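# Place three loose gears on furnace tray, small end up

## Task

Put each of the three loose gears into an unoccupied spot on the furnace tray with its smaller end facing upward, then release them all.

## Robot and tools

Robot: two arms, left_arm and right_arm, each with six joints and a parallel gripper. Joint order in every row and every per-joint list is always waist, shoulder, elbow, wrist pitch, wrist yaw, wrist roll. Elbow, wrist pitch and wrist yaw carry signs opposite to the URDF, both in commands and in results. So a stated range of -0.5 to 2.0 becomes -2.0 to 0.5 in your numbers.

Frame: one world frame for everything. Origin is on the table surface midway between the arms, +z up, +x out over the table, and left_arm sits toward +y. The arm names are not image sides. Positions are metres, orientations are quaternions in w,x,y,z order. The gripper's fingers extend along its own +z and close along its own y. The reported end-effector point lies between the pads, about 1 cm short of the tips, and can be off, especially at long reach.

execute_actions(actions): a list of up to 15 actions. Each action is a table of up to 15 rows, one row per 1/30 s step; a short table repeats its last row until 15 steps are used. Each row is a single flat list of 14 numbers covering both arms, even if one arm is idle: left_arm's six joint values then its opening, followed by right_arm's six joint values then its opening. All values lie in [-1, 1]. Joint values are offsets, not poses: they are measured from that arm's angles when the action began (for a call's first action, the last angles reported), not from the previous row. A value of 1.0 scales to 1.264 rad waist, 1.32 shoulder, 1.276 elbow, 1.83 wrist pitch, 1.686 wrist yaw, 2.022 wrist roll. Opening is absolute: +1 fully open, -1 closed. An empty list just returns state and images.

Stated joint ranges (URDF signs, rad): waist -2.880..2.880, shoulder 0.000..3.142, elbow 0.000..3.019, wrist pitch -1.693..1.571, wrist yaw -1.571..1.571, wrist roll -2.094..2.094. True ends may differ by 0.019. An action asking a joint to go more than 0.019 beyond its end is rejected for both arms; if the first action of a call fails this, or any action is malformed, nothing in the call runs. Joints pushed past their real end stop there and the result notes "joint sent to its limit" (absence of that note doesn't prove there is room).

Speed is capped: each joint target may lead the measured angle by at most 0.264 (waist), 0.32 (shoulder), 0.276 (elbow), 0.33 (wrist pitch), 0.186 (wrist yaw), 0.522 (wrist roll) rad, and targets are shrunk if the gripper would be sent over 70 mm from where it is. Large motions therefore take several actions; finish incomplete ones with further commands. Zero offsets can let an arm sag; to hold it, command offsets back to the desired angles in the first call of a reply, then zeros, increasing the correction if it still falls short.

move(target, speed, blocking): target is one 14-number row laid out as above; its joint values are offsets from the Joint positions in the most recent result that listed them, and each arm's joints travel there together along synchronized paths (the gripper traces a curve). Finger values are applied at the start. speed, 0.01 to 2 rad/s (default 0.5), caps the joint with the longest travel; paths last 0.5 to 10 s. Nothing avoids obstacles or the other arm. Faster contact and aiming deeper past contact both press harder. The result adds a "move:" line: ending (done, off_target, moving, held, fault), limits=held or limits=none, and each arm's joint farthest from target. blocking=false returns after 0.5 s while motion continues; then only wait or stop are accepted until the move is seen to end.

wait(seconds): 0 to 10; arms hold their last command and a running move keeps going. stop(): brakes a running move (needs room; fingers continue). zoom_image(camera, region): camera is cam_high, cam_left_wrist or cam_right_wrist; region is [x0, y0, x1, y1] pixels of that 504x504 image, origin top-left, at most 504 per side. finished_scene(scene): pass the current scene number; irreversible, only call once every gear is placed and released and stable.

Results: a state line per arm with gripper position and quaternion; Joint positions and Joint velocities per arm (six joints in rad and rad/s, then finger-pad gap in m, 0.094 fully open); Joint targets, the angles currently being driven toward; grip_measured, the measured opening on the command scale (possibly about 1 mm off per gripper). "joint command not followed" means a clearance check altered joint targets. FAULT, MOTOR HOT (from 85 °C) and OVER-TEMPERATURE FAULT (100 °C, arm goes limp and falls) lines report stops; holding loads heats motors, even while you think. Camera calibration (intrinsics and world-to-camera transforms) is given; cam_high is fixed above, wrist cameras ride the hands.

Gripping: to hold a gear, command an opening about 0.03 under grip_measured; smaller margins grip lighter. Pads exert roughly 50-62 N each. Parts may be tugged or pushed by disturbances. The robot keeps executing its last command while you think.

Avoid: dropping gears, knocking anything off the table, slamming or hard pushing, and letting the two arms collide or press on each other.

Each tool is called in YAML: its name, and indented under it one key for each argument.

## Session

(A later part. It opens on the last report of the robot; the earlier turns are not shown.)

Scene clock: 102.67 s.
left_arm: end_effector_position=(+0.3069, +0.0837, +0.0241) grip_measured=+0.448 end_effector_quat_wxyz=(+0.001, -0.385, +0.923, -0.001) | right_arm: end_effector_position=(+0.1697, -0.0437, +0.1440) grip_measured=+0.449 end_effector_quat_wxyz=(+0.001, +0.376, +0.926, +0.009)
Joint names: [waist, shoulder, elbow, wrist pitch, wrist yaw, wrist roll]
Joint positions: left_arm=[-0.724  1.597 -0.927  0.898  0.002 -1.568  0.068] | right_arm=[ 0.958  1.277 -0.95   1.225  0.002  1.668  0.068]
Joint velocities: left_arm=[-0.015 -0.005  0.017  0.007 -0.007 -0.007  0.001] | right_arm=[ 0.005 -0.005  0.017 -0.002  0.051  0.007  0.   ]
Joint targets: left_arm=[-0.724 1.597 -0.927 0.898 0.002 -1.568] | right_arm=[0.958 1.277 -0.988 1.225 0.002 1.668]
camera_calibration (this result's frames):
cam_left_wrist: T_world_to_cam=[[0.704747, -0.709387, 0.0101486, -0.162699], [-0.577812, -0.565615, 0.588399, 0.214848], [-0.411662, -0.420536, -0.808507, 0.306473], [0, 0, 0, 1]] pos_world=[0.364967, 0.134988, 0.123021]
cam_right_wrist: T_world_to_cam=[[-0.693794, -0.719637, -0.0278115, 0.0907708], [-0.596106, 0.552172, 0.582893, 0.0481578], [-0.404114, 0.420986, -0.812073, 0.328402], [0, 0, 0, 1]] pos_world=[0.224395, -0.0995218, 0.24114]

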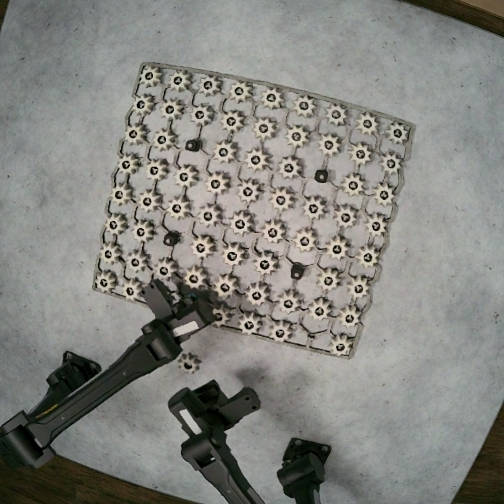

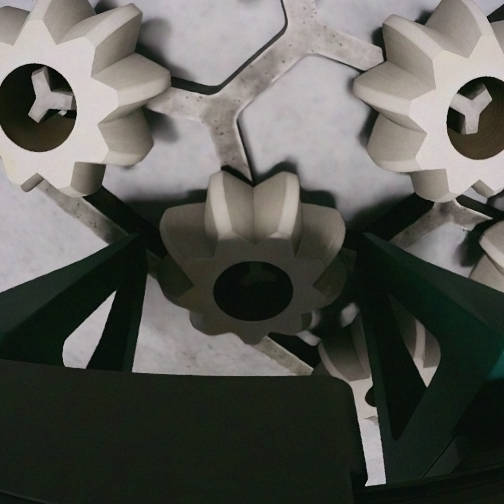

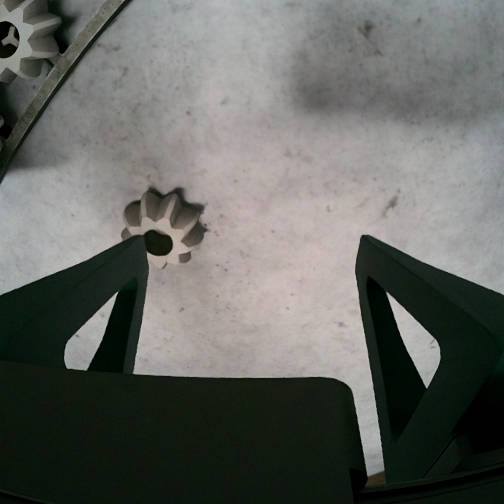

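execute_actions:
  actions:
    - [[0,-0.0225,-0.044,0.004,0,0,0.45,0,0,-0.03,0,0,0,0.45],[0,-0.026,-0.047,0.008,0,0,0.45,0,0,-0.03,0,0,0,0.45],[0,-0.03,-0.051,0.013,0,0,0.45,0,0,-0.03,0,0,0,0.45],[0,-0.034,-0.055,0.019,0,0,0.45,0,0,-0.03,0,0,0,0.45],[0,-0.039,-0.06,0.026,0,0,0.45,0,0,-0.03,0,0,0,0.45],[0,-0.044,-0.064,0.033,0,0,0.45,0,0,-0.03,0,0,0,0.45],[0,-0.049,-0.069,0.04,0,0,0.45,0,0,-0.03,0,0,0,0.45],[0,-0.054,-0.074,0.047,0,0,0.45,0,0,-0.03,0,0,0,0.45],[0,-0.059,-0.078,0.054,0,0,0.45,0,0,-0.03,0,0,0,0.45],[0,-0.064,-0.083,0.061,0,0,0.45,0,0,-0.03,0,0,0,0.45],[0,-0.069,-0.088,0.068,0,0,0.45,0,0,-0.03,0,0,0,0.45],[0,-0.074,-0.093,0.075,0,0,0.45,0,0,-0.03,0,0,0,0.45],[0,-0.078,-0.097,0.082,0,0,0.45,0,0,-0.03,0,0,0,0.45],[0,-0.081,-0.099,0.088,0,0,0.45,0,0,-0.03,0,0,0,0.45]]
    - [[0,-0.03,-0.05,0.01,0,0,0.45,0,0,-0.03,0,0,0,0.45],[0,-0.04,-0.06,0.025,0,0,0.45,0,0,-0.03,0,0,0,0.45],[0,-0.05,-0.07,0.04,0,0,0.45,0,0,-0.03,0,0,0,0.45]]

Scene clock: 104.47 s.
left_arm: end_effector_position=(+0.3178, +0.0729, +0.1169) grip_measured=+0.448 end_effector_quat_wxyz=(+0.014, -0.385, +0.922, -0.030) | right_arm: end_effector_position=(+0.1697, -0.0437, +0.1440) grip_measured=+0.449 end_effector_quat_wxyz=(+0.001, +0.376, +0.926, +0.009)
Joint names: [waist, shoulder, elbow, wrist pitch, wrist yaw, wrist roll]
Joint positions: left_arm=[-0.724  1.461 -1.052  1.094  0.002 -1.568  0.068] | right_arm=[ 0.958  1.277 -0.95   1.225  0.002  1.668  0.068]
Joint velocities: left_arm=[-0.005 -0.015 -0.007 -0.007 -0.007 -0.007 -0.001] | right_arm=[-0.015 -0.005 -0.002  0.007  0.066  0.022 -0.001]
Joint targets: left_arm=[-0.724 1.449 -1.094 1.106 0.002 -1.568] | right_arm=[0.958 1.277 -0.988 1.225 0.002 1.668]
camera_calibration (this result's frames):
cam_left_wrist: T_world_to_cam=[[0.702779, -0.707451, 0.074925, -0.186039], [-0.604974, -0.538898, 0.58617, 0.167388], [-0.37431, -0.457276, -0.806716, 0.372128], [0, 0, 0, 1]] pos_world=[0.371301, 0.128757, 0.216023]
cam_right_wrist: T_world_to_cam=[[-0.693794, -0.719637, -0.0278115, 0.0907708], [-0.596106, 0.552172, 0.582893, 0.0481578], [-0.404114, 0.420986, -0.812073, 0.328402], [0, 0, 0, 1]] pos_world=[0.224395, -0.0995218, 0.24114]

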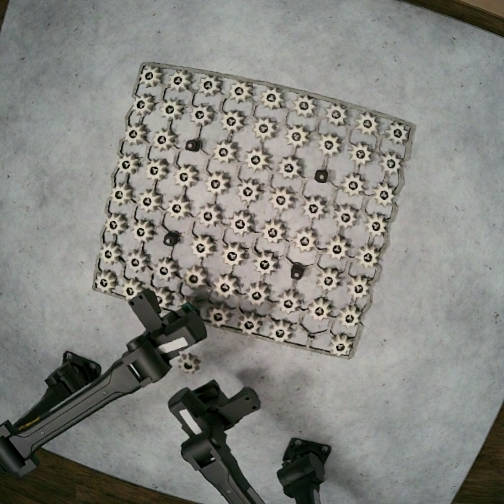

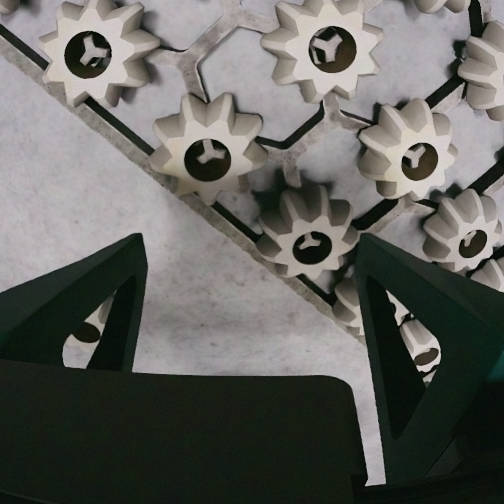

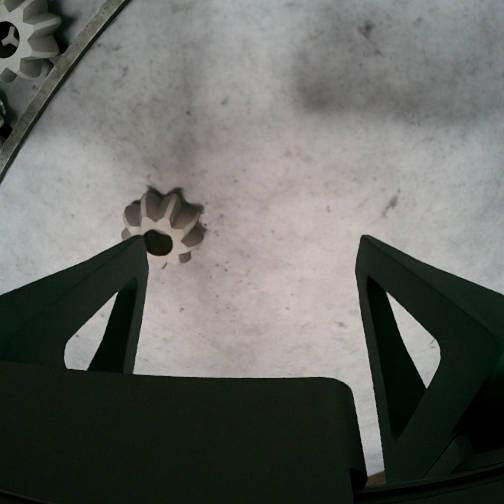

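move:
  target: [0.296,-0.321,0.25,0.032,0,0,0.45,0.133,0.245,-0.103,-0.1235,0,0.083,0.45]
  speed: 0.45

Scene clock: 106.77 s.
left_arm: end_effector_position=(+0.2809, +0.2520, +0.1305) grip_measured=+0.448 end_effector_quat_wxyz=(+0.032, -0.547, +0.835, -0.047) | right_arm: end_effector_position=(+0.1620, +0.0569, +0.0594) grip_measured=+0.449 end_effector_quat_wxyz=(-0.001, +0.374, +0.928, +0.001)
Joint names: [waist, shoulder, elbow, wrist pitch, wrist yaw, wrist roll]
Joint positions: left_arm=[-0.354  1.045 -0.732  1.144  0.002 -1.568  0.068] | right_arm=[ 1.122  1.594 -1.036  1.012  0.002  1.826  0.068]
Joint velocities: left_arm=[ 0.005 -0.005 -0.012 -0.007 -0.081  0.007 -0.001] | right_arm=[-0.015 -0.005  0.017  0.012 -0.022  0.007 -0.   ]
Joint targets: left_arm=[-0.350 1.038 -0.733 1.153 0.002 -1.568] | right_arm=[1.126 1.601 -1.081 0.999 0.002 1.836]
move: off_target (right_arm); limits=none; left_arm: farthest joint: the wrist pitch, 0.008 radians from its target (0.058 radians at the start); right_arm: farthest joint: the elbow, 0.046 radians from its target (0.132 radians at the start)
camera_calibration (this result's frames):
cam_left_wrist: T_world_to_cam=[[0.906627, -0.403913, 0.12199, -0.174367], [-0.394805, -0.710108, 0.582989, 0.218177], [-0.148851, -0.576716, -0.80327, 0.417481], [0, 0, 0, 1]] pos_world=[0.306366, 0.325268, 0.229426]
cam_right_wrist: T_world_to_cam=[[-0.689873, -0.723857, -0.0103429, 0.154014], [-0.592869, 0.55672, 0.581867, 0.0365597], [-0.41543, 0.407546, -0.813218, 0.216955], [0, 0, 0, 1]] pos_world=[0.218055, 0.00271115, 0.156752]

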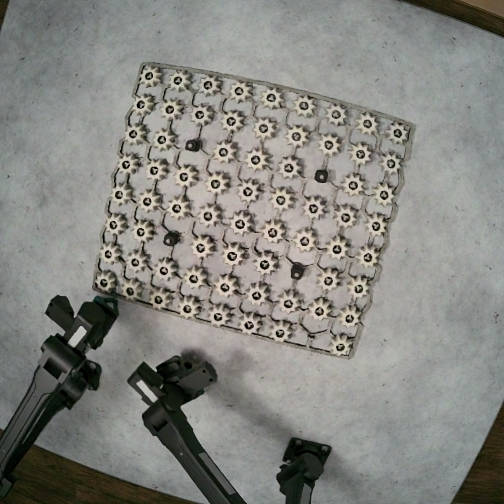

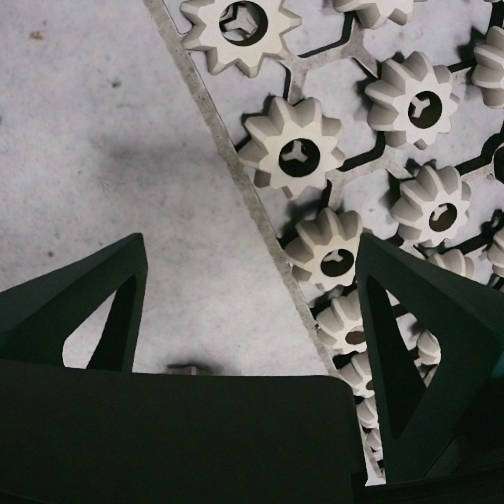

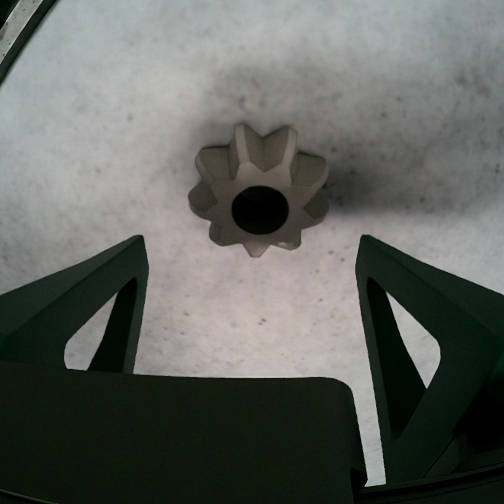

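move:
  target: [0,0,0,0,0,0,0.45,-0.009,0.064,0.0415,-0.082,0,-0.002,0.45]
  speed: 0.3

Scene clock: 108.50 s.
left_arm: end_effector_position=(+0.2809, +0.2520, +0.1305) grip_measured=+0.448 end_effector_quat_wxyz=(+0.032, -0.547, +0.835, -0.047) | right_arm: end_effector_position=(+0.1614, +0.0559, +0.0112) grip_measured=+0.449 end_effector_quat_wxyz=(-0.001, +0.374, +0.928, +0.002)
Joint names: [waist, shoulder, elbow, wrist pitch, wrist yaw, wrist roll]
Joint positions: left_arm=[-0.354  1.045 -0.732  1.144  0.002 -1.568  0.068] | right_arm=[ 1.122  1.669 -0.977  0.875  0.002  1.826  0.068]
Joint velocities: left_arm=[-0.005 -0.015  0.007 -0.002  0.007  0.051 -0.001] | right_arm=[-0.015 -0.015 -0.027 -0.007  0.022  0.081  0.001]
Joint targets: left_arm=[-0.354 1.045 -0.732 1.144 0.002 -1.568] | right_arm=[1.110 1.678 -0.983 0.862 0.002 1.821]
move: done; limits=none; left_arm: farthest joint: the waist, 0.000 radians from its target (0.000 radians at the start); right_arm: farthest joint: the wrist pitch, 0.013 radians from its target (0.150 radians at the start)
camera_calibration (this result's frames):
cam_left_wrist: T_world_to_cam=[[0.906627, -0.403913, 0.12199, -0.174367], [-0.394805, -0.710108, 0.582989, 0.218177], [-0.148851, -0.576716, -0.80327, 0.417481], [0, 0, 0, 1]] pos_world=[0.306366, 0.325268, 0.229426]
cam_right_wrist: T_world_to_cam=[[-0.690131, -0.723562, -0.0132982, 0.15241], [-0.593525, 0.555397, 0.582463, 0.0650319], [-0.414062, 0.409868, -0.812749, 0.177559], [0, 0, 0, 1]] pos_world=[0.217302, 0.00138402, 0.108459]

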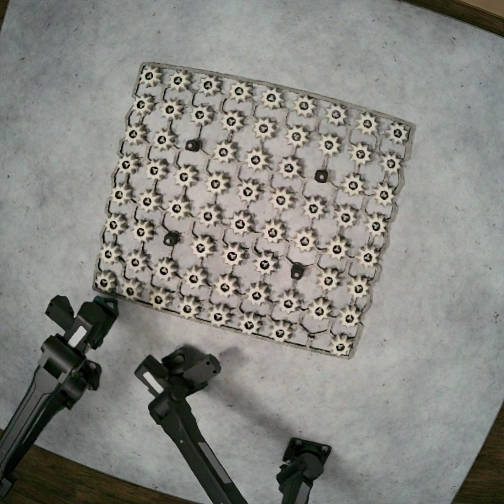

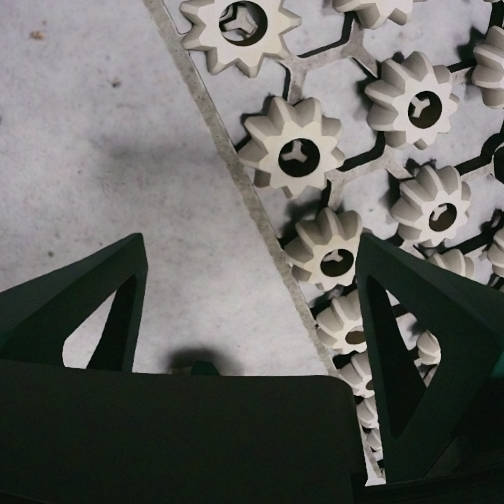

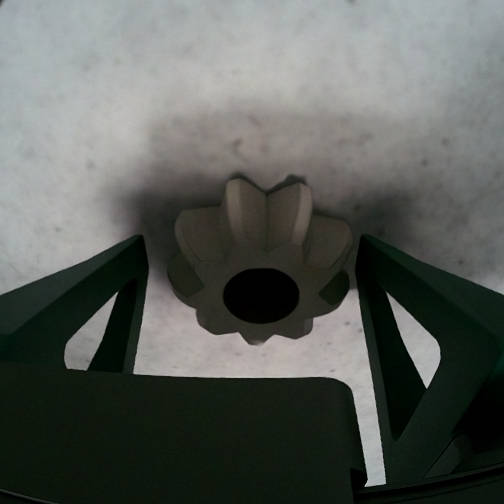

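execute_actions:
  actions:
    - [[0,0,0,0,0,0,0.45,0,0,0,0,0,0,0.35],[0,0,0,0,0,0,0.45,0,0,0,0,0,0,0.3],[0,0,0,0,0,0,0.45,0,0,0,0,0,0,0.25],[0,0,0,0,0,0,0.45,0,0,0,0,0,0,0.2],[0,0,0,0,0,0,0.45,0,0,0,0,0,0,0.16],[0,0,0,0,0,0,0.45,0,0,0,0,0,0,0.13]]
    - [[0,0,0,0,0,0,0.45,0,-0.0225,-0.044,0.004,0,0,0.13],[0,0,0,0,0,0,0.45,0,-0.026,-0.047,0.008,0,0,0.13],[0,0,0,0,0,0,0.45,0,-0.03,-0.051,0.013,0,0,0.13],[0,0,0,0,0,0,0.45,0,-0.034,-0.055,0.019,0,0,0.13],[0,0,0,0,0,0,0.45,0,-0.039,-0.059,0.026,0,0,0.13],[0,0,0,0,0,0,0.45,0,-0.044,-0.063,0.033,0,0,0.13],[0,0,0,0,0,0,0.45,0,-0.049,-0.067,0.04,0,0,0.13],[0,0,0,0,0,0,0.45,0,-0.054,-0.071,0.047,0,0,0.13],[0,0,0,0,0,0,0.45,0,-0.059,-0.075,0.054,0,0,0.13],[0,0,0,0,0,0,0.45,0,-0.064,-0.079,0.061,0,0,0.13],[0,0,0,0,0,0,0.45,0,-0.069,-0.083,0.068,0,0,0.13],[0,0,0,0,0,0,0.45,0,-0.074,-0.087,0.075,0,0,0.13],[0,0,0,0,0,0,0.45,0,-0.078,-0.09,0.082,0,0,0.13],[0,0,0,0,0,0,0.45,0,-0.081,-0.092,0.088,0,0,0.13]]
    - [[0,0,0,0,0,0,0.45,0,-0.03,-0.048,0.01,0,0,0.13],[0,0,0,0,0,0,0.45,0,-0.036,-0.054,0.02,0,0,0.13],[0,0,0,0,0,0,0.45,0,-0.042,-0.06,0.03,0,0,0.13],[0,0,0,0,0,0,0.45,0,-0.048,-0.066,0.04,0,0,0.13],[0,0,0,0,0,0,0.45,0,-0.054,-0.072,0.05,0,0,0.13],[0,0,0,0,0,0,0.45,0,-0.06,-0.078,0.06,0,0,0.13],[0,0,0,0,0,0,0.45,0,-0.066,-0.084,0.07,0,0,0.13],[0,0,0,0,0,0,0.45,0,-0.072,-0.09,0.08,0,0,0.13]]

Scene clock: 110.77 s.
left_arm: end_effector_position=(+0.2809, +0.2520, +0.1305) grip_measured=+0.448 end_effector_quat_wxyz=(+0.032, -0.547, +0.835, -0.047) | right_arm: end_effector_position=(+0.1592, +0.0518, +0.1015) grip_measured=+0.160 end_effector_quat_wxyz=(-0.002, +0.374, +0.927, -0.009)
Joint names: [waist, shoulder, elbow, wrist pitch, wrist yaw, wrist roll]
Joint positions: left_arm=[-0.354  1.045 -0.732  1.144  0.002 -1.568  0.068] | right_arm=[ 1.122  1.535 -1.092  1.145  0.002  1.826  0.054]
Joint velocities: left_arm=[-0.024 -0.005  0.002 -0.002  0.066  0.037  0.   ] | right_arm=[ 0.005 -0.024 -0.017  0.012 -0.022  0.007 -0.001]
Joint targets: left_arm=[-0.354 1.045 -0.732 1.144 0.002 -1.568] | right_arm=[1.122 1.509 -1.147 1.157 0.002 1.826]
camera_calibration (this result's frames):
cam_left_wrist: T_world_to_cam=[[0.906627, -0.403913, 0.12199, -0.174367], [-0.394805, -0.710108, 0.582989, 0.218177], [-0.148851, -0.576716, -0.80327, 0.417481], [0, 0, 0, 1]] pos_world=[0.306366, 0.325268, 0.229426]
cam_right_wrist: T_world_to_cam=[[-0.690161, -0.723615, 0.00776585, 0.147018], [-0.587353, 0.566403, 0.578104, 0.0122185], [-0.422723, 0.394423, -0.815926, 0.254167], [0, 0, 0, 1]] pos_world=[0.216085, -0.000785466, 0.199177]

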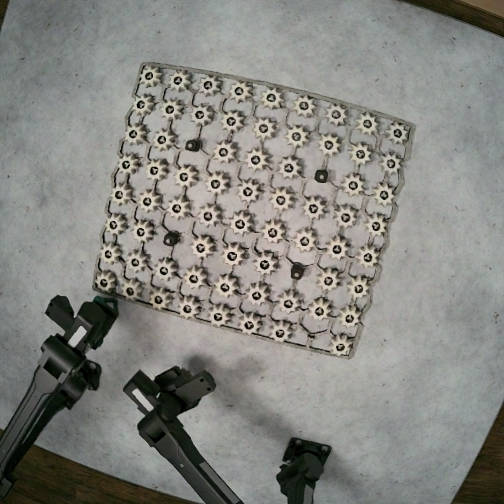

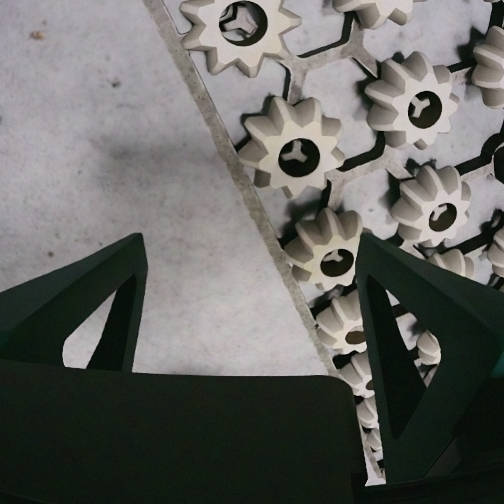

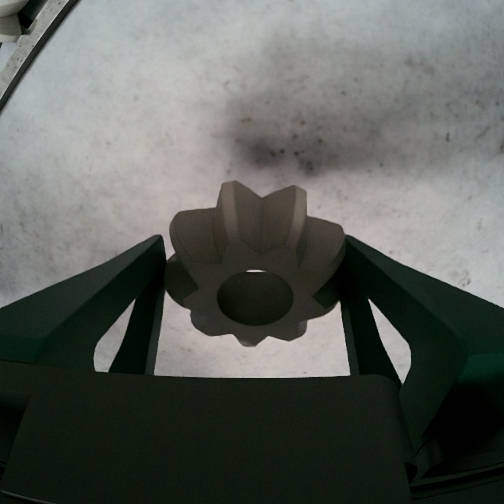

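move:
  target: [0,0,0,0,0,0,0.45,-0.645,-0.123,0.062,0.021,0,-0.398,0.125]
  speed: 0.6

zoom_image:
  camera: "cam_right_wrist"
  region: [200,90,320,190]

Scene clock: 113.63 s.
left_arm: end_effector_position=(+0.2809, +0.2520, +0.1305) grip_measured=+0.448 end_effector_quat_wxyz=(+0.032, -0.547, +0.835, -0.047) | right_arm: end_effector_position=(+0.3207, -0.2240, +0.1192) grip_measured=+0.160 end_effector_quat_wxyz=(-0.003, +0.387, +0.922, -0.001)
Joint names: [waist, shoulder, elbow, wrist pitch, wrist yaw, wrist roll]
Joint positions: left_arm=[-0.354  1.045 -0.732  1.144  0.002 -1.568  0.068] | right_arm=[ 0.298  1.404 -1.     1.172  0.002  1.031  0.054]
Joint velocities: left_arm=[-0.024 -0.005  0.012  0.002 -0.095 -0.007 -0.002] | right_arm=[ 0.015 -0.005  0.007  0.002  0.022 -0.007  0.   ]
Joint targets: left_arm=[-0.354 1.045 -0.732 1.144 0.002 -1.568] | right_arm=[0.306 1.373 -1.013 1.183 0.002 1.021]
move: off_target (right_arm); limits=none; left_arm: farthest joint: the waist, 0.000 radians from its target (0.000 radians at the start); right_arm: farthest joint: the shoulder, 0.032 radians from its target (0.162 radians at the start)
camera_calibration (this result's frames):
cam_left_wrist: T_world_to_cam=[[0.906627, -0.403913, 0.12199, -0.174367], [-0.394805, -0.710108, 0.582989, 0.218177], [-0.148851, -0.576716, -0.80327, 0.417481], [0, 0, 0, 1]] pos_world=[0.306366, 0.325268, 0.229426]
cam_right_wrist: T_world_to_cam=[[-0.710599, -0.703569, -0.00636315, 0.0715176], [-0.574203, 0.574667, 0.583137, 0.250189], [-0.40662, 0.41803, -0.812349, 0.445355], [0, 0, 0, 1]] pos_world=[0.37557, -0.279629, 0.216344]

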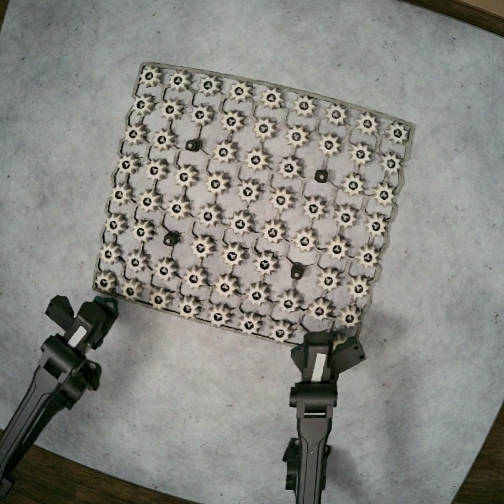

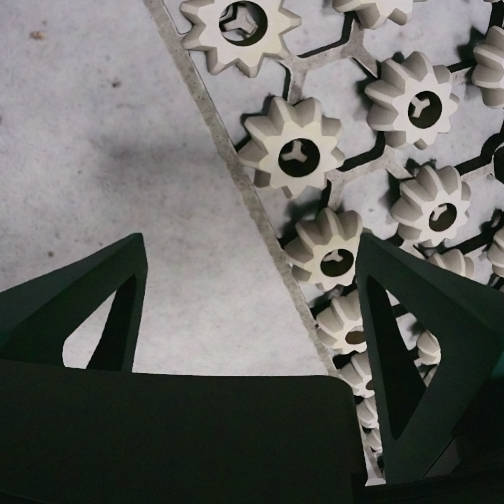

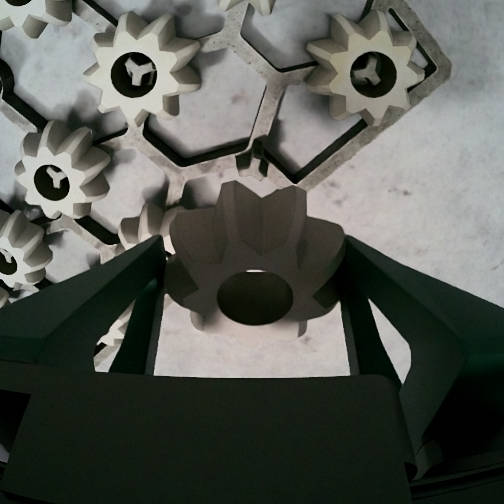

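Region (200, 90, 320, 190) of cam_right_wrist's 504x504 image, scaled by 4.200, with more detail than that image has.

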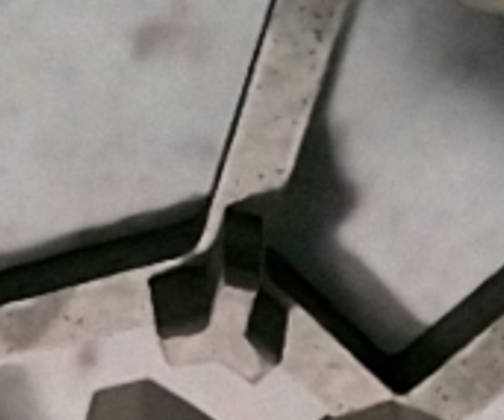

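move:
  target: [0,0,0,0,0,0,0.45,0.0245,0.0587,0.076,-0.105,0,0.009,0.125]
  speed: 0.25

Scene clock: 115.63 s.
left_arm: end_effector_position=(+0.2809, +0.2520, +0.1305) grip_measured=+0.448 end_effector_quat_wxyz=(+0.032, -0.547, +0.835, -0.047) | right_arm: end_effector_position=(+0.3024, -0.2228, +0.0448) grip_measured=+0.127 end_effector_quat_wxyz=(-0.022, +0.383, +0.923, -0.017)
Joint names: [waist, shoulder, elbow, wrist pitch, wrist yaw, wrist roll]
Joint positions: left_arm=[-0.354  1.045 -0.732  1.144  0.002 -1.568  0.068] | right_arm=[ 0.314  1.498 -0.875  1.003 -0.001  1.039  0.053]
Joint velocities: left_arm=[-0.005 -0.005  0.012  0.007  0.037  0.051 -0.002] | right_arm=[-0.015  0.015 -0.002 -0.002 -0.007 -0.007  0.001]
Joint targets: left_arm=[-0.354 1.045 -0.732 1.144 0.002 -1.568] | right_arm=[0.329 1.482 -0.903 0.980 0.002 1.049]
move: off_target (right_arm); limits=none; left_arm: farthest joint: the waist, 0.000 radians from its target (0.000 radians at the start); right_arm: farthest joint: the elbow, 0.029 radians from its target (0.097 radians at the start)
camera_calibration (this result's frames):
cam_left_wrist: T_world_to_cam=[[0.906627, -0.403913, 0.12199, -0.174367], [-0.394805, -0.710108, 0.582989, 0.218177], [-0.148851, -0.576716, -0.80327, 0.417481], [0, 0, 0, 1]] pos_world=[0.306366, 0.325268, 0.229426]
cam_right_wrist: T_world_to_cam=[[-0.704113, -0.709054, 0.0383157, 0.0536564], [-0.550342, 0.579014, 0.601553, 0.275305], [-0.448719, 0.402474, -0.797914, 0.385601], [0, 0, 0, 1]] pos_world=[0.362319, -0.276555, 0.14001]

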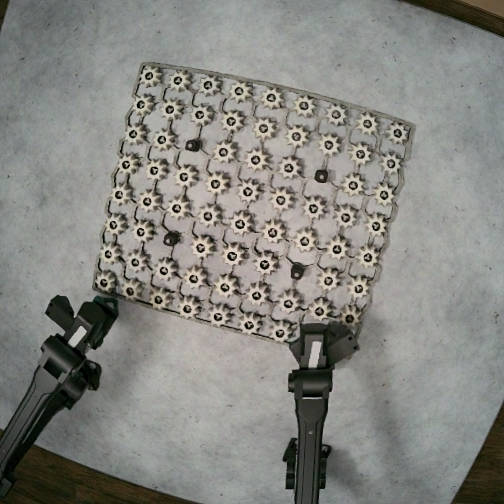

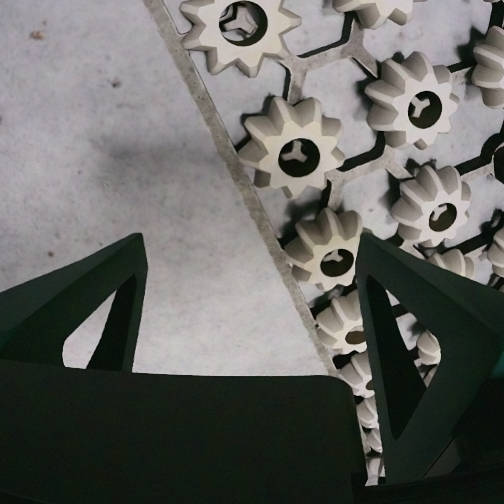

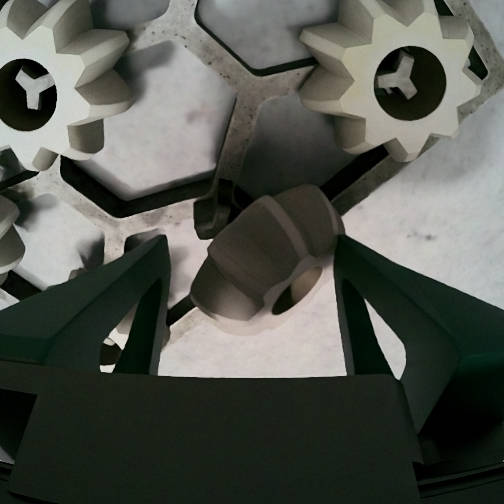

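zoom_image:
  camera: "cam_right_wrist"
  region: [130,150,400,380]

zoom_image:
  camera: "cam_high"
  region: [260,290,380,390]

Region (130, 150, 400, 380) of cam_right_wrist's 504x504 image, scaled by 1.867, with more detail than that image has; it fills the top 429 rows of this view, and the rest is white.

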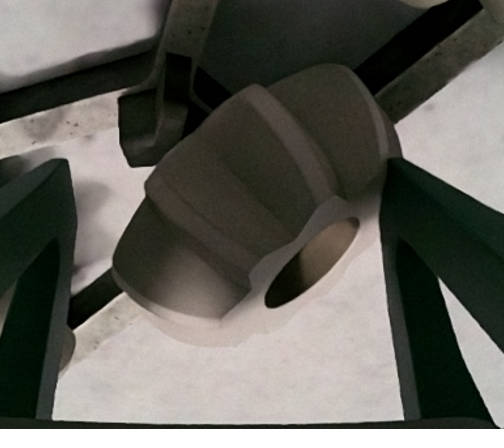

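Region (260, 290, 380, 390) of cam_high's 504x504 image, scaled by 4.200, with more detail than that image has.

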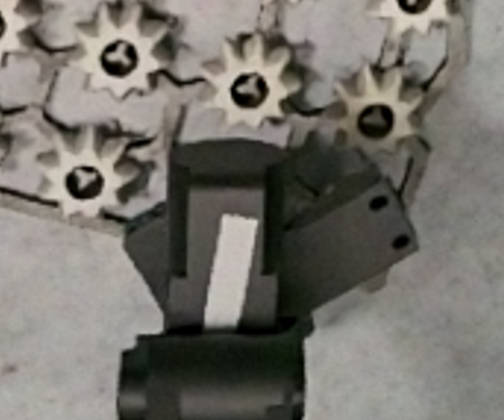

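execute_actions:
  actions:
    - [[0,0,0,0,0,0,0.45,0,-0.025,-0.045,0,0,0,0.15],[0,0,0,0,0,0,0.45,0,-0.032,-0.047,0,0,0,0.16],[0,0,0,0,0,0,0.45,0,-0.039,-0.049,0,0,0,0.17],[0,0,0,0,0,0,0.45,0,-0.046,-0.051,0.004,0,0,0.18],[0,0,0,0,0,0,0.45,0,-0.053,-0.053,0.008,0,0,0.19],[0,0,0,0,0,0,0.45,0,-0.06,-0.055,0.012,0,0,0.2],[0,0,0,0,0,0,0.45,0,-0.067,-0.057,0.017,0,0,0.2],[0,0,0,0,0,0,0.45,0,-0.074,-0.059,0.022,0,0,0.2],[0,0,0,0,0,0,0.45,0,-0.081,-0.061,0.028,0,0,0.2],[0,0,0,0,0,0,0.45,0,-0.088,-0.063,0.034,0,0,0.2],[0,0,0,0,0,0,0.45,0,-0.095,-0.065,0.04,0,0,0.2],[0,0,0,0,0,0,0.45,0,-0.103,-0.066,0.046,0,0,0.2],[0,0,0,0,0,0,0.45,0,-0.103,-0.066,0.052,0,0,0.2]]
    - [[0,0,0,0,0,0,0.45,0,-0.02,-0.045,0,0,0,0.45]]

Scene clock: 119.10 s.
left_arm: end_effector_position=(+0.2809, +0.2520, +0.1305) grip_measured=+0.448 end_effector_quat_wxyz=(+0.032, -0.547, +0.835, -0.047) | right_arm: end_effector_position=(+0.3143, -0.2198, +0.1097) grip_measured=+0.449 end_effector_quat_wxyz=(+0.024, +0.384, +0.923, +0.017)
Joint names: [waist, shoulder, elbow, wrist pitch, wrist yaw, wrist roll]
Joint positions: left_arm=[-0.354  1.045 -0.732  1.144  0.002 -1.568  0.068] | right_arm=[ 0.314  1.362 -0.929  1.081 -0.002  1.04   0.068]
Joint velocities: left_arm=[ 0.005 -0.005  0.007  0.007  0.007  0.022 -0.001] | right_arm=[ 0.005 -0.005 -0.002  0.002  0.066 -0.066  0.001]
Joint targets: left_arm=[-0.354 1.045 -0.732 1.144 0.002 -1.568] | right_arm=[0.314 1.345 -0.976 1.079 -0.002 1.040]
camera_calibration (this result's frames):
cam_left_wrist: T_world_to_cam=[[0.906627, -0.403913, 0.12199, -0.174367], [-0.394805, -0.710108, 0.582989, 0.218177], [-0.148851, -0.576716, -0.80327, 0.417481], [0, 0, 0, 1]] pos_world=[0.306366, 0.325268, 0.229426]
cam_right_wrist: T_world_to_cam=[[-0.703503, -0.708222, -0.0591948, 0.0723999], [-0.613595, 0.563252, 0.553397, 0.262789], [-0.358587, 0.425638, -0.830811, 0.421901], [0, 0, 0, 1]] pos_world=[0.363468, -0.276319, 0.209379]

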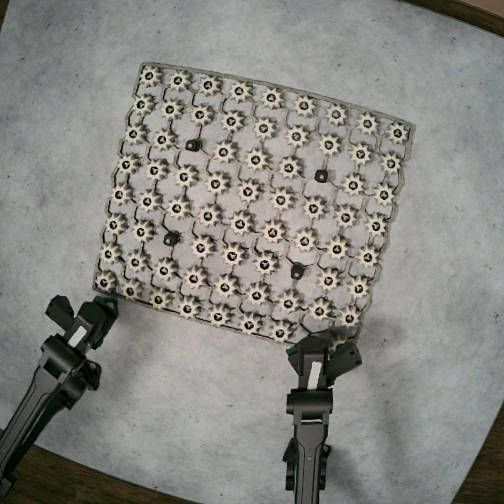

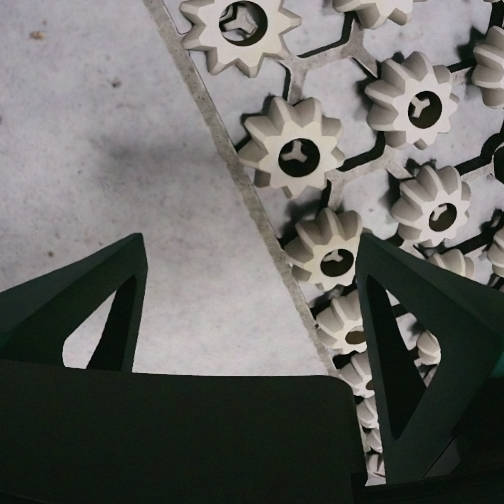

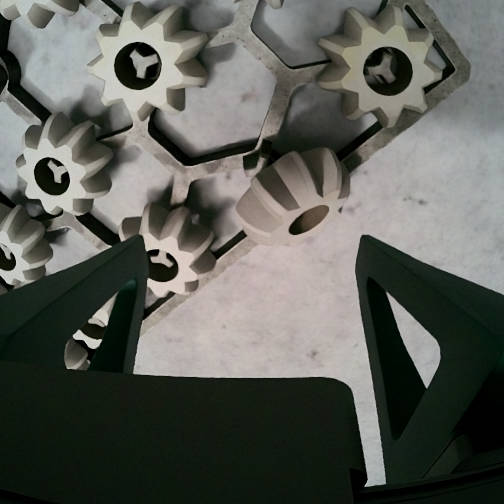

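zoom_image:
  camera: "cam_right_wrist"
  region: [200,110,390,280]

Region (200, 110, 390, 280) of cam_right_wrist's 504x504 image, scaled by 2.653, with more detail than that image has; it fills the top 451 rows of this view, and the rest is white.

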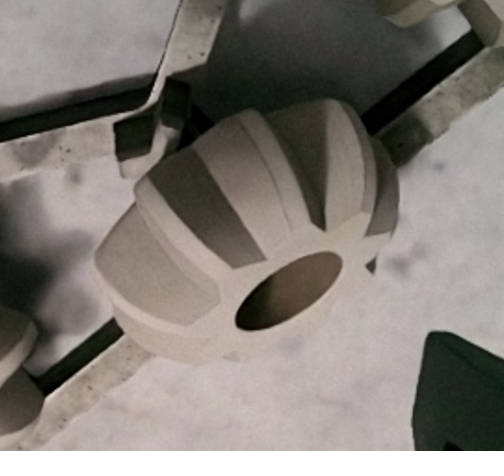

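move:
  target: [0,0,0,0,0,0,0.45,0.02,-0.004,0.022,0.004,0,-0.389,0.5]
  speed: 0.8

Scene clock: 123.43 s.
left_arm: end_effector_position=(+0.2809, +0.2520, +0.1305) grip_measured=+0.448 end_effector_quat_wxyz=(+0.032, -0.547, +0.835, -0.047) | right_arm: end_effector_position=(+0.3006, -0.2180, +0.0986) grip_measured=+0.499 end_effector_quat_wxyz=(+0.013, -0.002, +1.000, +0.003)
Joint names: [waist, shoulder, elbow, wrist pitch, wrist yaw, wrist roll]
Joint positions: left_arm=[-0.354  1.045 -0.732  1.144  0.002 -1.568  0.068] | right_arm=[ 0.329  1.362 -0.898  1.081 -0.002  0.263  0.07 ]
Joint velocities: left_arm=[ 0.005 -0.005  0.027 -0.007 -0.007  0.051  0.001] | right_arm=[-0.005 -0.005  0.037 -0.012  0.051  0.007  0.   ]
Joint targets: left_arm=[-0.354 1.045 -0.732 1.144 0.002 -1.568] | right_arm=[0.340 1.356 -0.901 1.088 -0.002 0.253]
move: done; limits=none; left_arm: farthest joint: the waist, 0.000 radians from its target (0.000 radians at the start); right_arm: farthest joint: the waist, 0.010 radians from its target (0.025 radians at the start)
camera_calibration (this result's frames):
cam_left_wrist: T_world_to_cam=[[0.906627, -0.403913, 0.12199, -0.174367], [-0.394805, -0.710108, 0.582989, 0.218177], [-0.148851, -0.576716, -0.80327, 0.417481], [0, 0, 0, 1]] pos_world=[0.306366, 0.325268, 0.229426]
cam_right_wrist: T_world_to_cam=[[0.00840882, -0.999846, -0.0153941, -0.218548], [-0.829582, -0.0155707, 0.558167, 0.197716], [-0.558321, 0.00807712, -0.829586, 0.375858], [0, 0, 0, 1]] pos_world=[0.375709, -0.218472, 0.198084]

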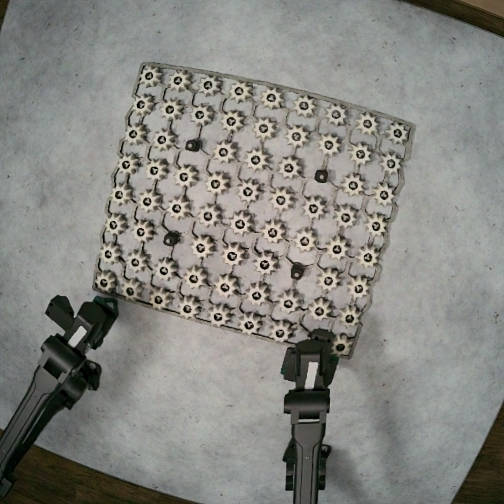

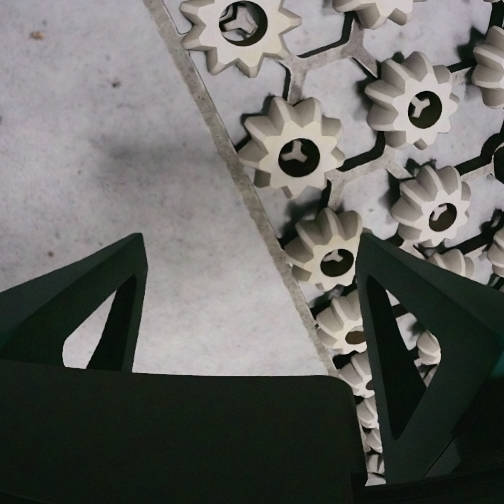

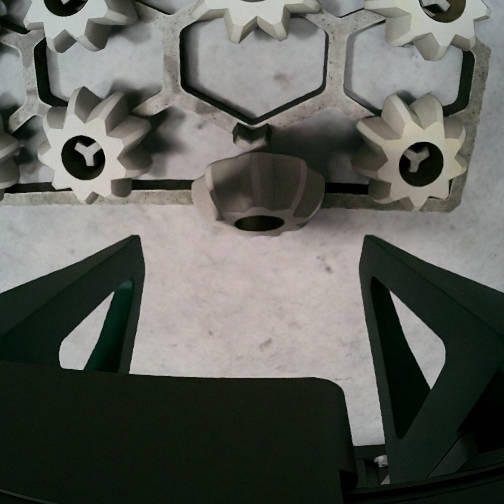

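move:
  target: [0,0,0,0,0,0,0.45,0.012,0.042,0.064,-0.074,0,0.008,0.5]
  speed: 0.2

Scene clock: 125.97 s.
left_arm: end_effector_position=(+0.2809, +0.2520, +0.1305) grip_measured=+0.448 end_effector_quat_wxyz=(+0.032, -0.547, +0.835, -0.047) | right_arm: end_effector_position=(+0.2903, -0.2195, +0.0561) grip_measured=+0.499 end_effector_quat_wxyz=(+0.009, -0.000, +1.000, +0.002)
Joint names: [waist, shoulder, elbow, wrist pitch, wrist yaw, wrist roll]
Joint positions: left_arm=[-0.354  1.045 -0.732  1.144  0.002 -1.568  0.068] | right_arm=[ 0.333  1.404 -0.812  0.959 -0.002  0.27   0.07 ]
Joint velocities: left_arm=[-0.005 -0.005  0.002  0.032  0.022 -0.066 -0.   ] | right_arm=[ 0.005 -0.005  0.002 -0.007 -0.022  0.007  0.001]
Joint targets: left_arm=[-0.354 1.045 -0.732 1.144 0.002 -1.568] | right_arm=[0.344 1.417 -0.817 0.945 -0.002 0.280]
move: done; limits=none; left_arm: farthest joint: the waist, 0.000 radians from its target (0.000 radians at the start); right_arm: farthest joint: the shoulder, 0.013 radians from its target (0.056 radians at the start)
camera_calibration (this result's frames):
cam_left_wrist: T_world_to_cam=[[0.906627, -0.403913, 0.12199, -0.174367], [-0.394805, -0.710108, 0.582989, 0.218177], [-0.148851, -0.576716, -0.80327, 0.417481], [0, 0, 0, 1]] pos_world=[0.306366, 0.325268, 0.229426]
cam_right_wrist: T_world_to_cam=[[0.00563358, -0.999892, -0.0135657, -0.219865], [-0.825475, -0.0123069, 0.564305, 0.212063], [-0.564411, 0.00801913, -0.825455, 0.336377], [0, 0, 0, 1]] pos_world=[0.366147, -0.219929, 0.155013]

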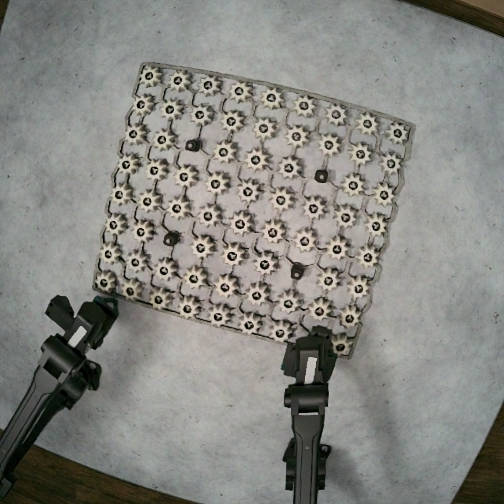

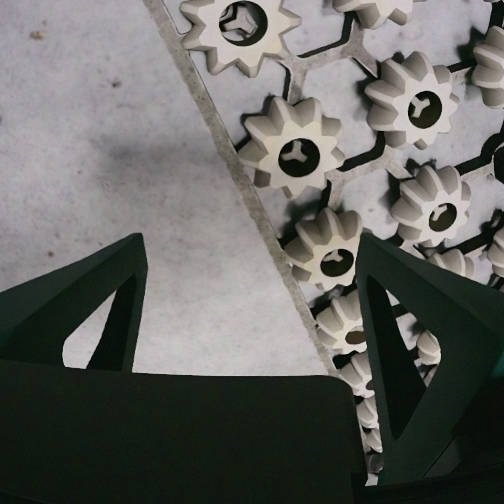

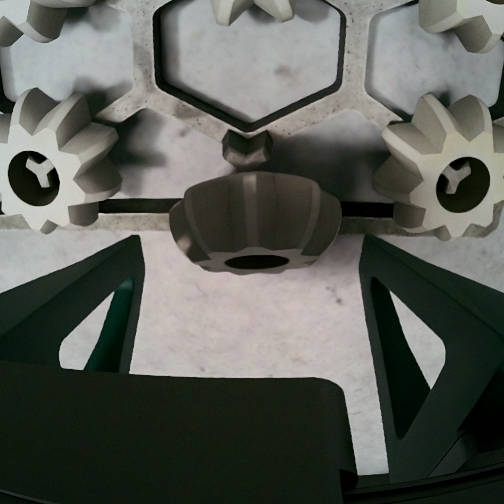

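move:
  target: [0,0,0,0,0,0,0.45,0,0.055,0.012,-0.044,0,0,0.5]
  speed: 0.1

Scene clock: 127.97 s.
left_arm: end_effector_position=(+0.2809, +0.2520, +0.1305) grip_measured=+0.448 end_effector_quat_wxyz=(+0.032, -0.547, +0.835, -0.047) | right_arm: end_effector_position=(+0.2929, -0.2187, +0.0317) grip_measured=+0.499 end_effector_quat_wxyz=(+0.005, -0.000, +1.000, +0.001)
Joint names: [waist, shoulder, elbow, wrist pitch, wrist yaw, wrist roll]
Joint positions: left_arm=[-0.354  1.045 -0.732  1.144  0.002 -1.568  0.068] | right_arm=[ 0.333  1.462 -0.794  0.893 -0.002  0.27   0.07 ]
Joint velocities: left_arm=[-0.005 -0.005  0.002 -0.007  0.007 -0.007  0.002] | right_arm=[-0.005  0.005 -0.012  0.007  0.022 -0.022 -0.001]
Joint targets: left_arm=[-0.354 1.045 -0.732 1.144 0.002 -1.568] | right_arm=[0.333 1.477 -0.796 0.879 -0.002 0.270]
move: done; limits=none; left_arm: farthest joint: the waist, 0.000 radians from its target (0.000 radians at the start); right_arm: farthest joint: the shoulder, 0.014 radians from its target (0.072 radians at the start)
camera_calibration (this result's frames):
cam_left_wrist: T_world_to_cam=[[0.906627, -0.403913, 0.12199, -0.174367], [-0.394805, -0.710108, 0.582989, 0.218177], [-0.148851, -0.576716, -0.80327, 0.417481], [0, 0, 0, 1]] pos_world=[0.306366, 0.325268, 0.229426]
cam_right_wrist: T_world_to_cam=[[0.00513493, -0.999927, -0.0109692, -0.219417], [-0.820048, -0.0104882, 0.572199, 0.226558], [-0.572272, 0.00605711, -0.820042, 0.319479], [0, 0, 0, 1]] pos_world=[0.369743, -0.218959, 0.129943]

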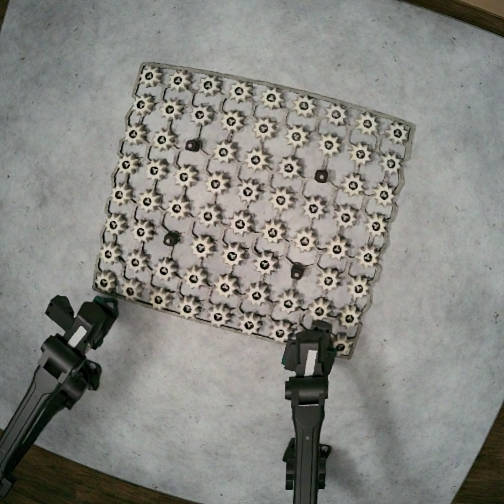

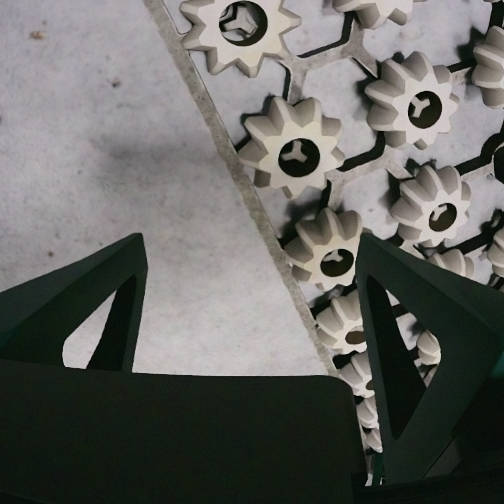

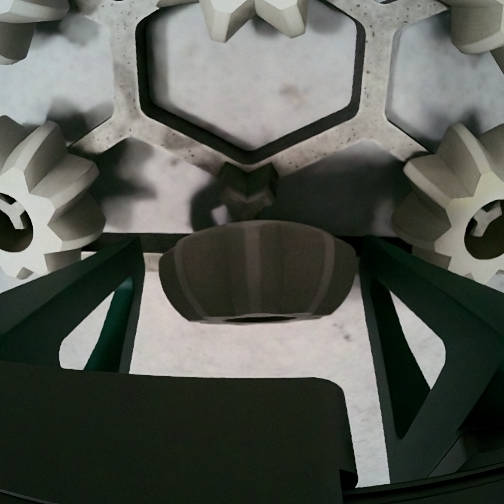

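execute_actions:
  actions:
    - [[0,0,0,0,0,0,0.45,0,0.01,0.004,-0.008,0,0,0.45],[0,0,0,0,0,0,0.45,0,0.01,0.007,-0.008,0,0,0.42],[0,0,0,0,0,0,0.45,0,0.01,0.009,-0.008,0,0,0.4]]

Scene clock: 128.77 s.
left_arm: end_effector_position=(+0.2809, +0.2520, +0.1305) grip_measured=+0.448 end_effector_quat_wxyz=(+0.032, -0.547, +0.835, -0.047) | right_arm: end_effector_position=(+0.2860, -0.2207, +0.0269) grip_measured=+0.401 end_effector_quat_wxyz=(-0.002, -0.000, +1.000, -0.001)
Joint names: [waist, shoulder, elbow, wrist pitch, wrist yaw, wrist roll]
Joint positions: left_arm=[-0.354  1.045 -0.732  1.144  0.002 -1.568  0.068] | right_arm=[ 0.333  1.462 -0.778  0.891 -0.002  0.27   0.066]
Joint velocities: left_arm=[ 0.005  0.005  0.007 -0.022  0.051  0.037 -0.   ] | right_arm=[-0.015  0.005  0.002  0.002  0.051  0.037  0.001]
Joint targets: left_arm=[-0.354 1.045 -0.732 1.144 0.002 -1.568] | right_arm=[0.333 1.475 -0.782 0.878 -0.002 0.270]
camera_calibration (this result's frames):
cam_left_wrist: T_world_to_cam=[[0.906627, -0.403913, 0.12199, -0.174367], [-0.394805, -0.710108, 0.582989, 0.218177], [-0.148851, -0.576716, -0.80327, 0.417481], [0, 0, 0, 1]] pos_world=[0.306366, 0.325268, 0.229426]
cam_right_wrist: T_world_to_cam=[[0.00501364, -0.99996, -0.00736235, -0.221432], [-0.812404, -0.00836593, 0.583034, 0.221565], [-0.583073, 0.00305808, -0.812414, 0.313819], [0, 0, 0, 1]] pos_world=[0.36409, -0.220529, 0.124141]

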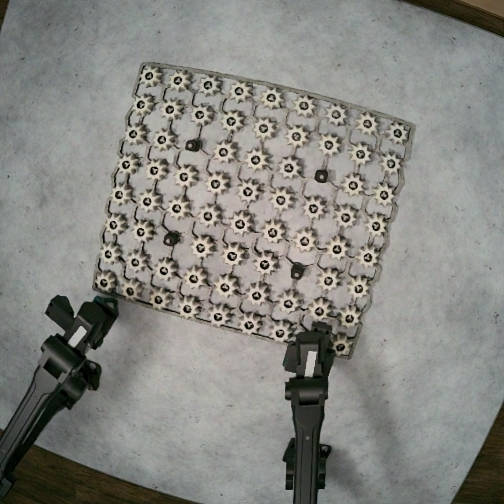

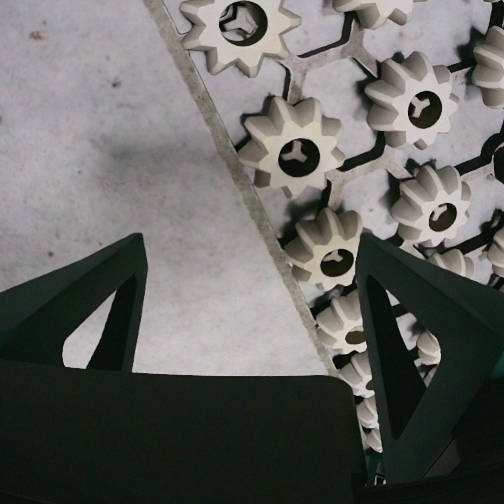

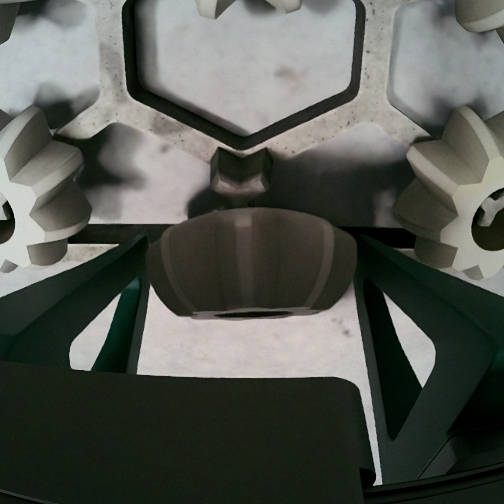

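execute_actions:
  actions:
    - [[0,0,0,0,0,0,0.45,0,0,0,0,0,0,0.35],[0,0,0,0,0,0,0.45,0,0,0,0,0,0,0.3],[0,0,0,0,0,0,0.45,0,0,0,0,0,0,0.26],[0,0,0,0,0,0,0.45,0,0,0,0,0,0,0.22],[0,0,0,0,0,0,0.45,0,0,0,0,0,0,0.18],[0,0,0,0,0,0,0.45,0,0,0,0,0,0,0.15],[0,0,0,0,0,0,0.45,0,0,0,0,0,0,0.12],[0,0,0,0,0,0,0.45,0,0,0,0,0,0,0.1]]

Scene clock: 129.80 s.
left_arm: end_effector_position=(+0.2809, +0.2520, +0.1305) grip_measured=+0.448 end_effector_quat_wxyz=(+0.032, -0.547, +0.835, -0.047) | right_arm: end_effector_position=(+0.2859, -0.2204, +0.0269) grip_measured=+0.193 end_effector_quat_wxyz=(-0.002, -0.000, +1.000, -0.001)
Joint names: [waist, shoulder, elbow, wrist pitch, wrist yaw, wrist roll]
Joint positions: left_arm=[-0.354  1.045 -0.732  1.144  0.002 -1.568  0.068] | right_arm=[ 0.333  1.462 -0.778  0.891 -0.     0.27   0.056]
Joint velocities: left_arm=[-0.015  0.015 -0.002  0.022  0.051  0.022  0.   ] | right_arm=[ 0.015 -0.005 -0.012  0.002  0.022  0.022 -0.001]
Joint targets: left_arm=[-0.354 1.045 -0.732 1.144 0.002 -1.568] | right_arm=[0.333 1.462 -0.778 0.891 -0.002 0.270]
camera_calibration (this result's frames):
cam_left_wrist: T_world_to_cam=[[0.906627, -0.403913, 0.12199, -0.174367], [-0.394805, -0.710108, 0.582989, 0.218177], [-0.148851, -0.576716, -0.80327, 0.417481], [0, 0, 0, 1]] pos_world=[0.306366, 0.325268, 0.229426]
cam_right_wrist: T_world_to_cam=[[0.0050036, -0.999948, -0.00883459, -0.221134], [-0.812166, -0.00921791, 0.583353, 0.221246], [-0.583404, 0.00425629, -0.812171, 0.31413], [0, 0, 0, 1]] pos_world=[0.36406, -0.22042, 0.124109]

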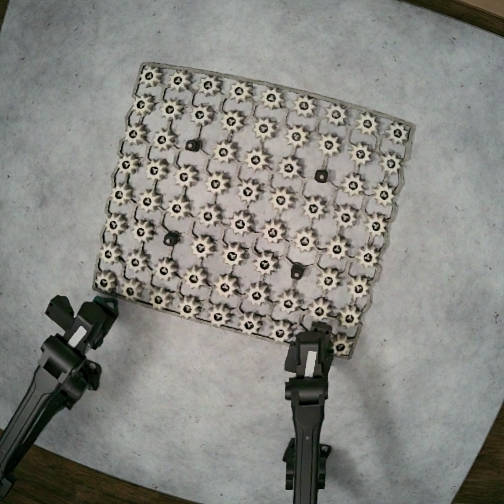

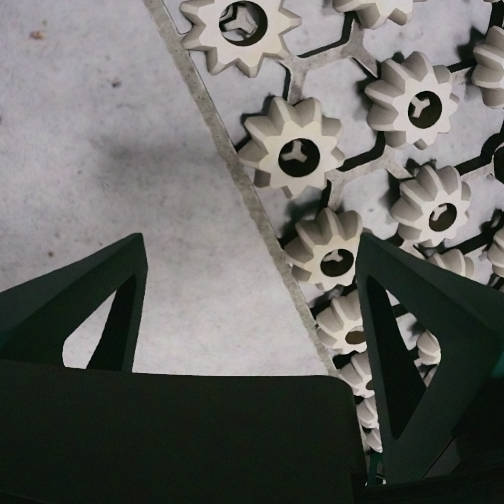

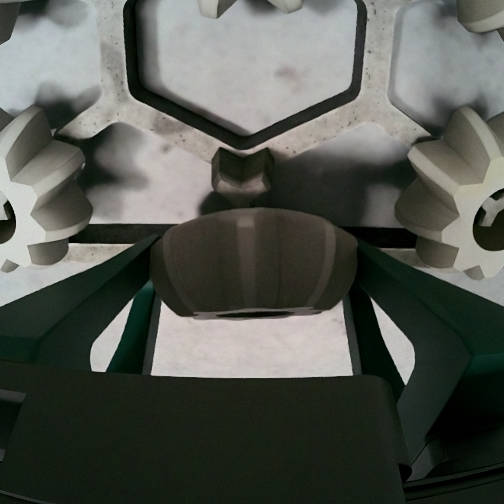

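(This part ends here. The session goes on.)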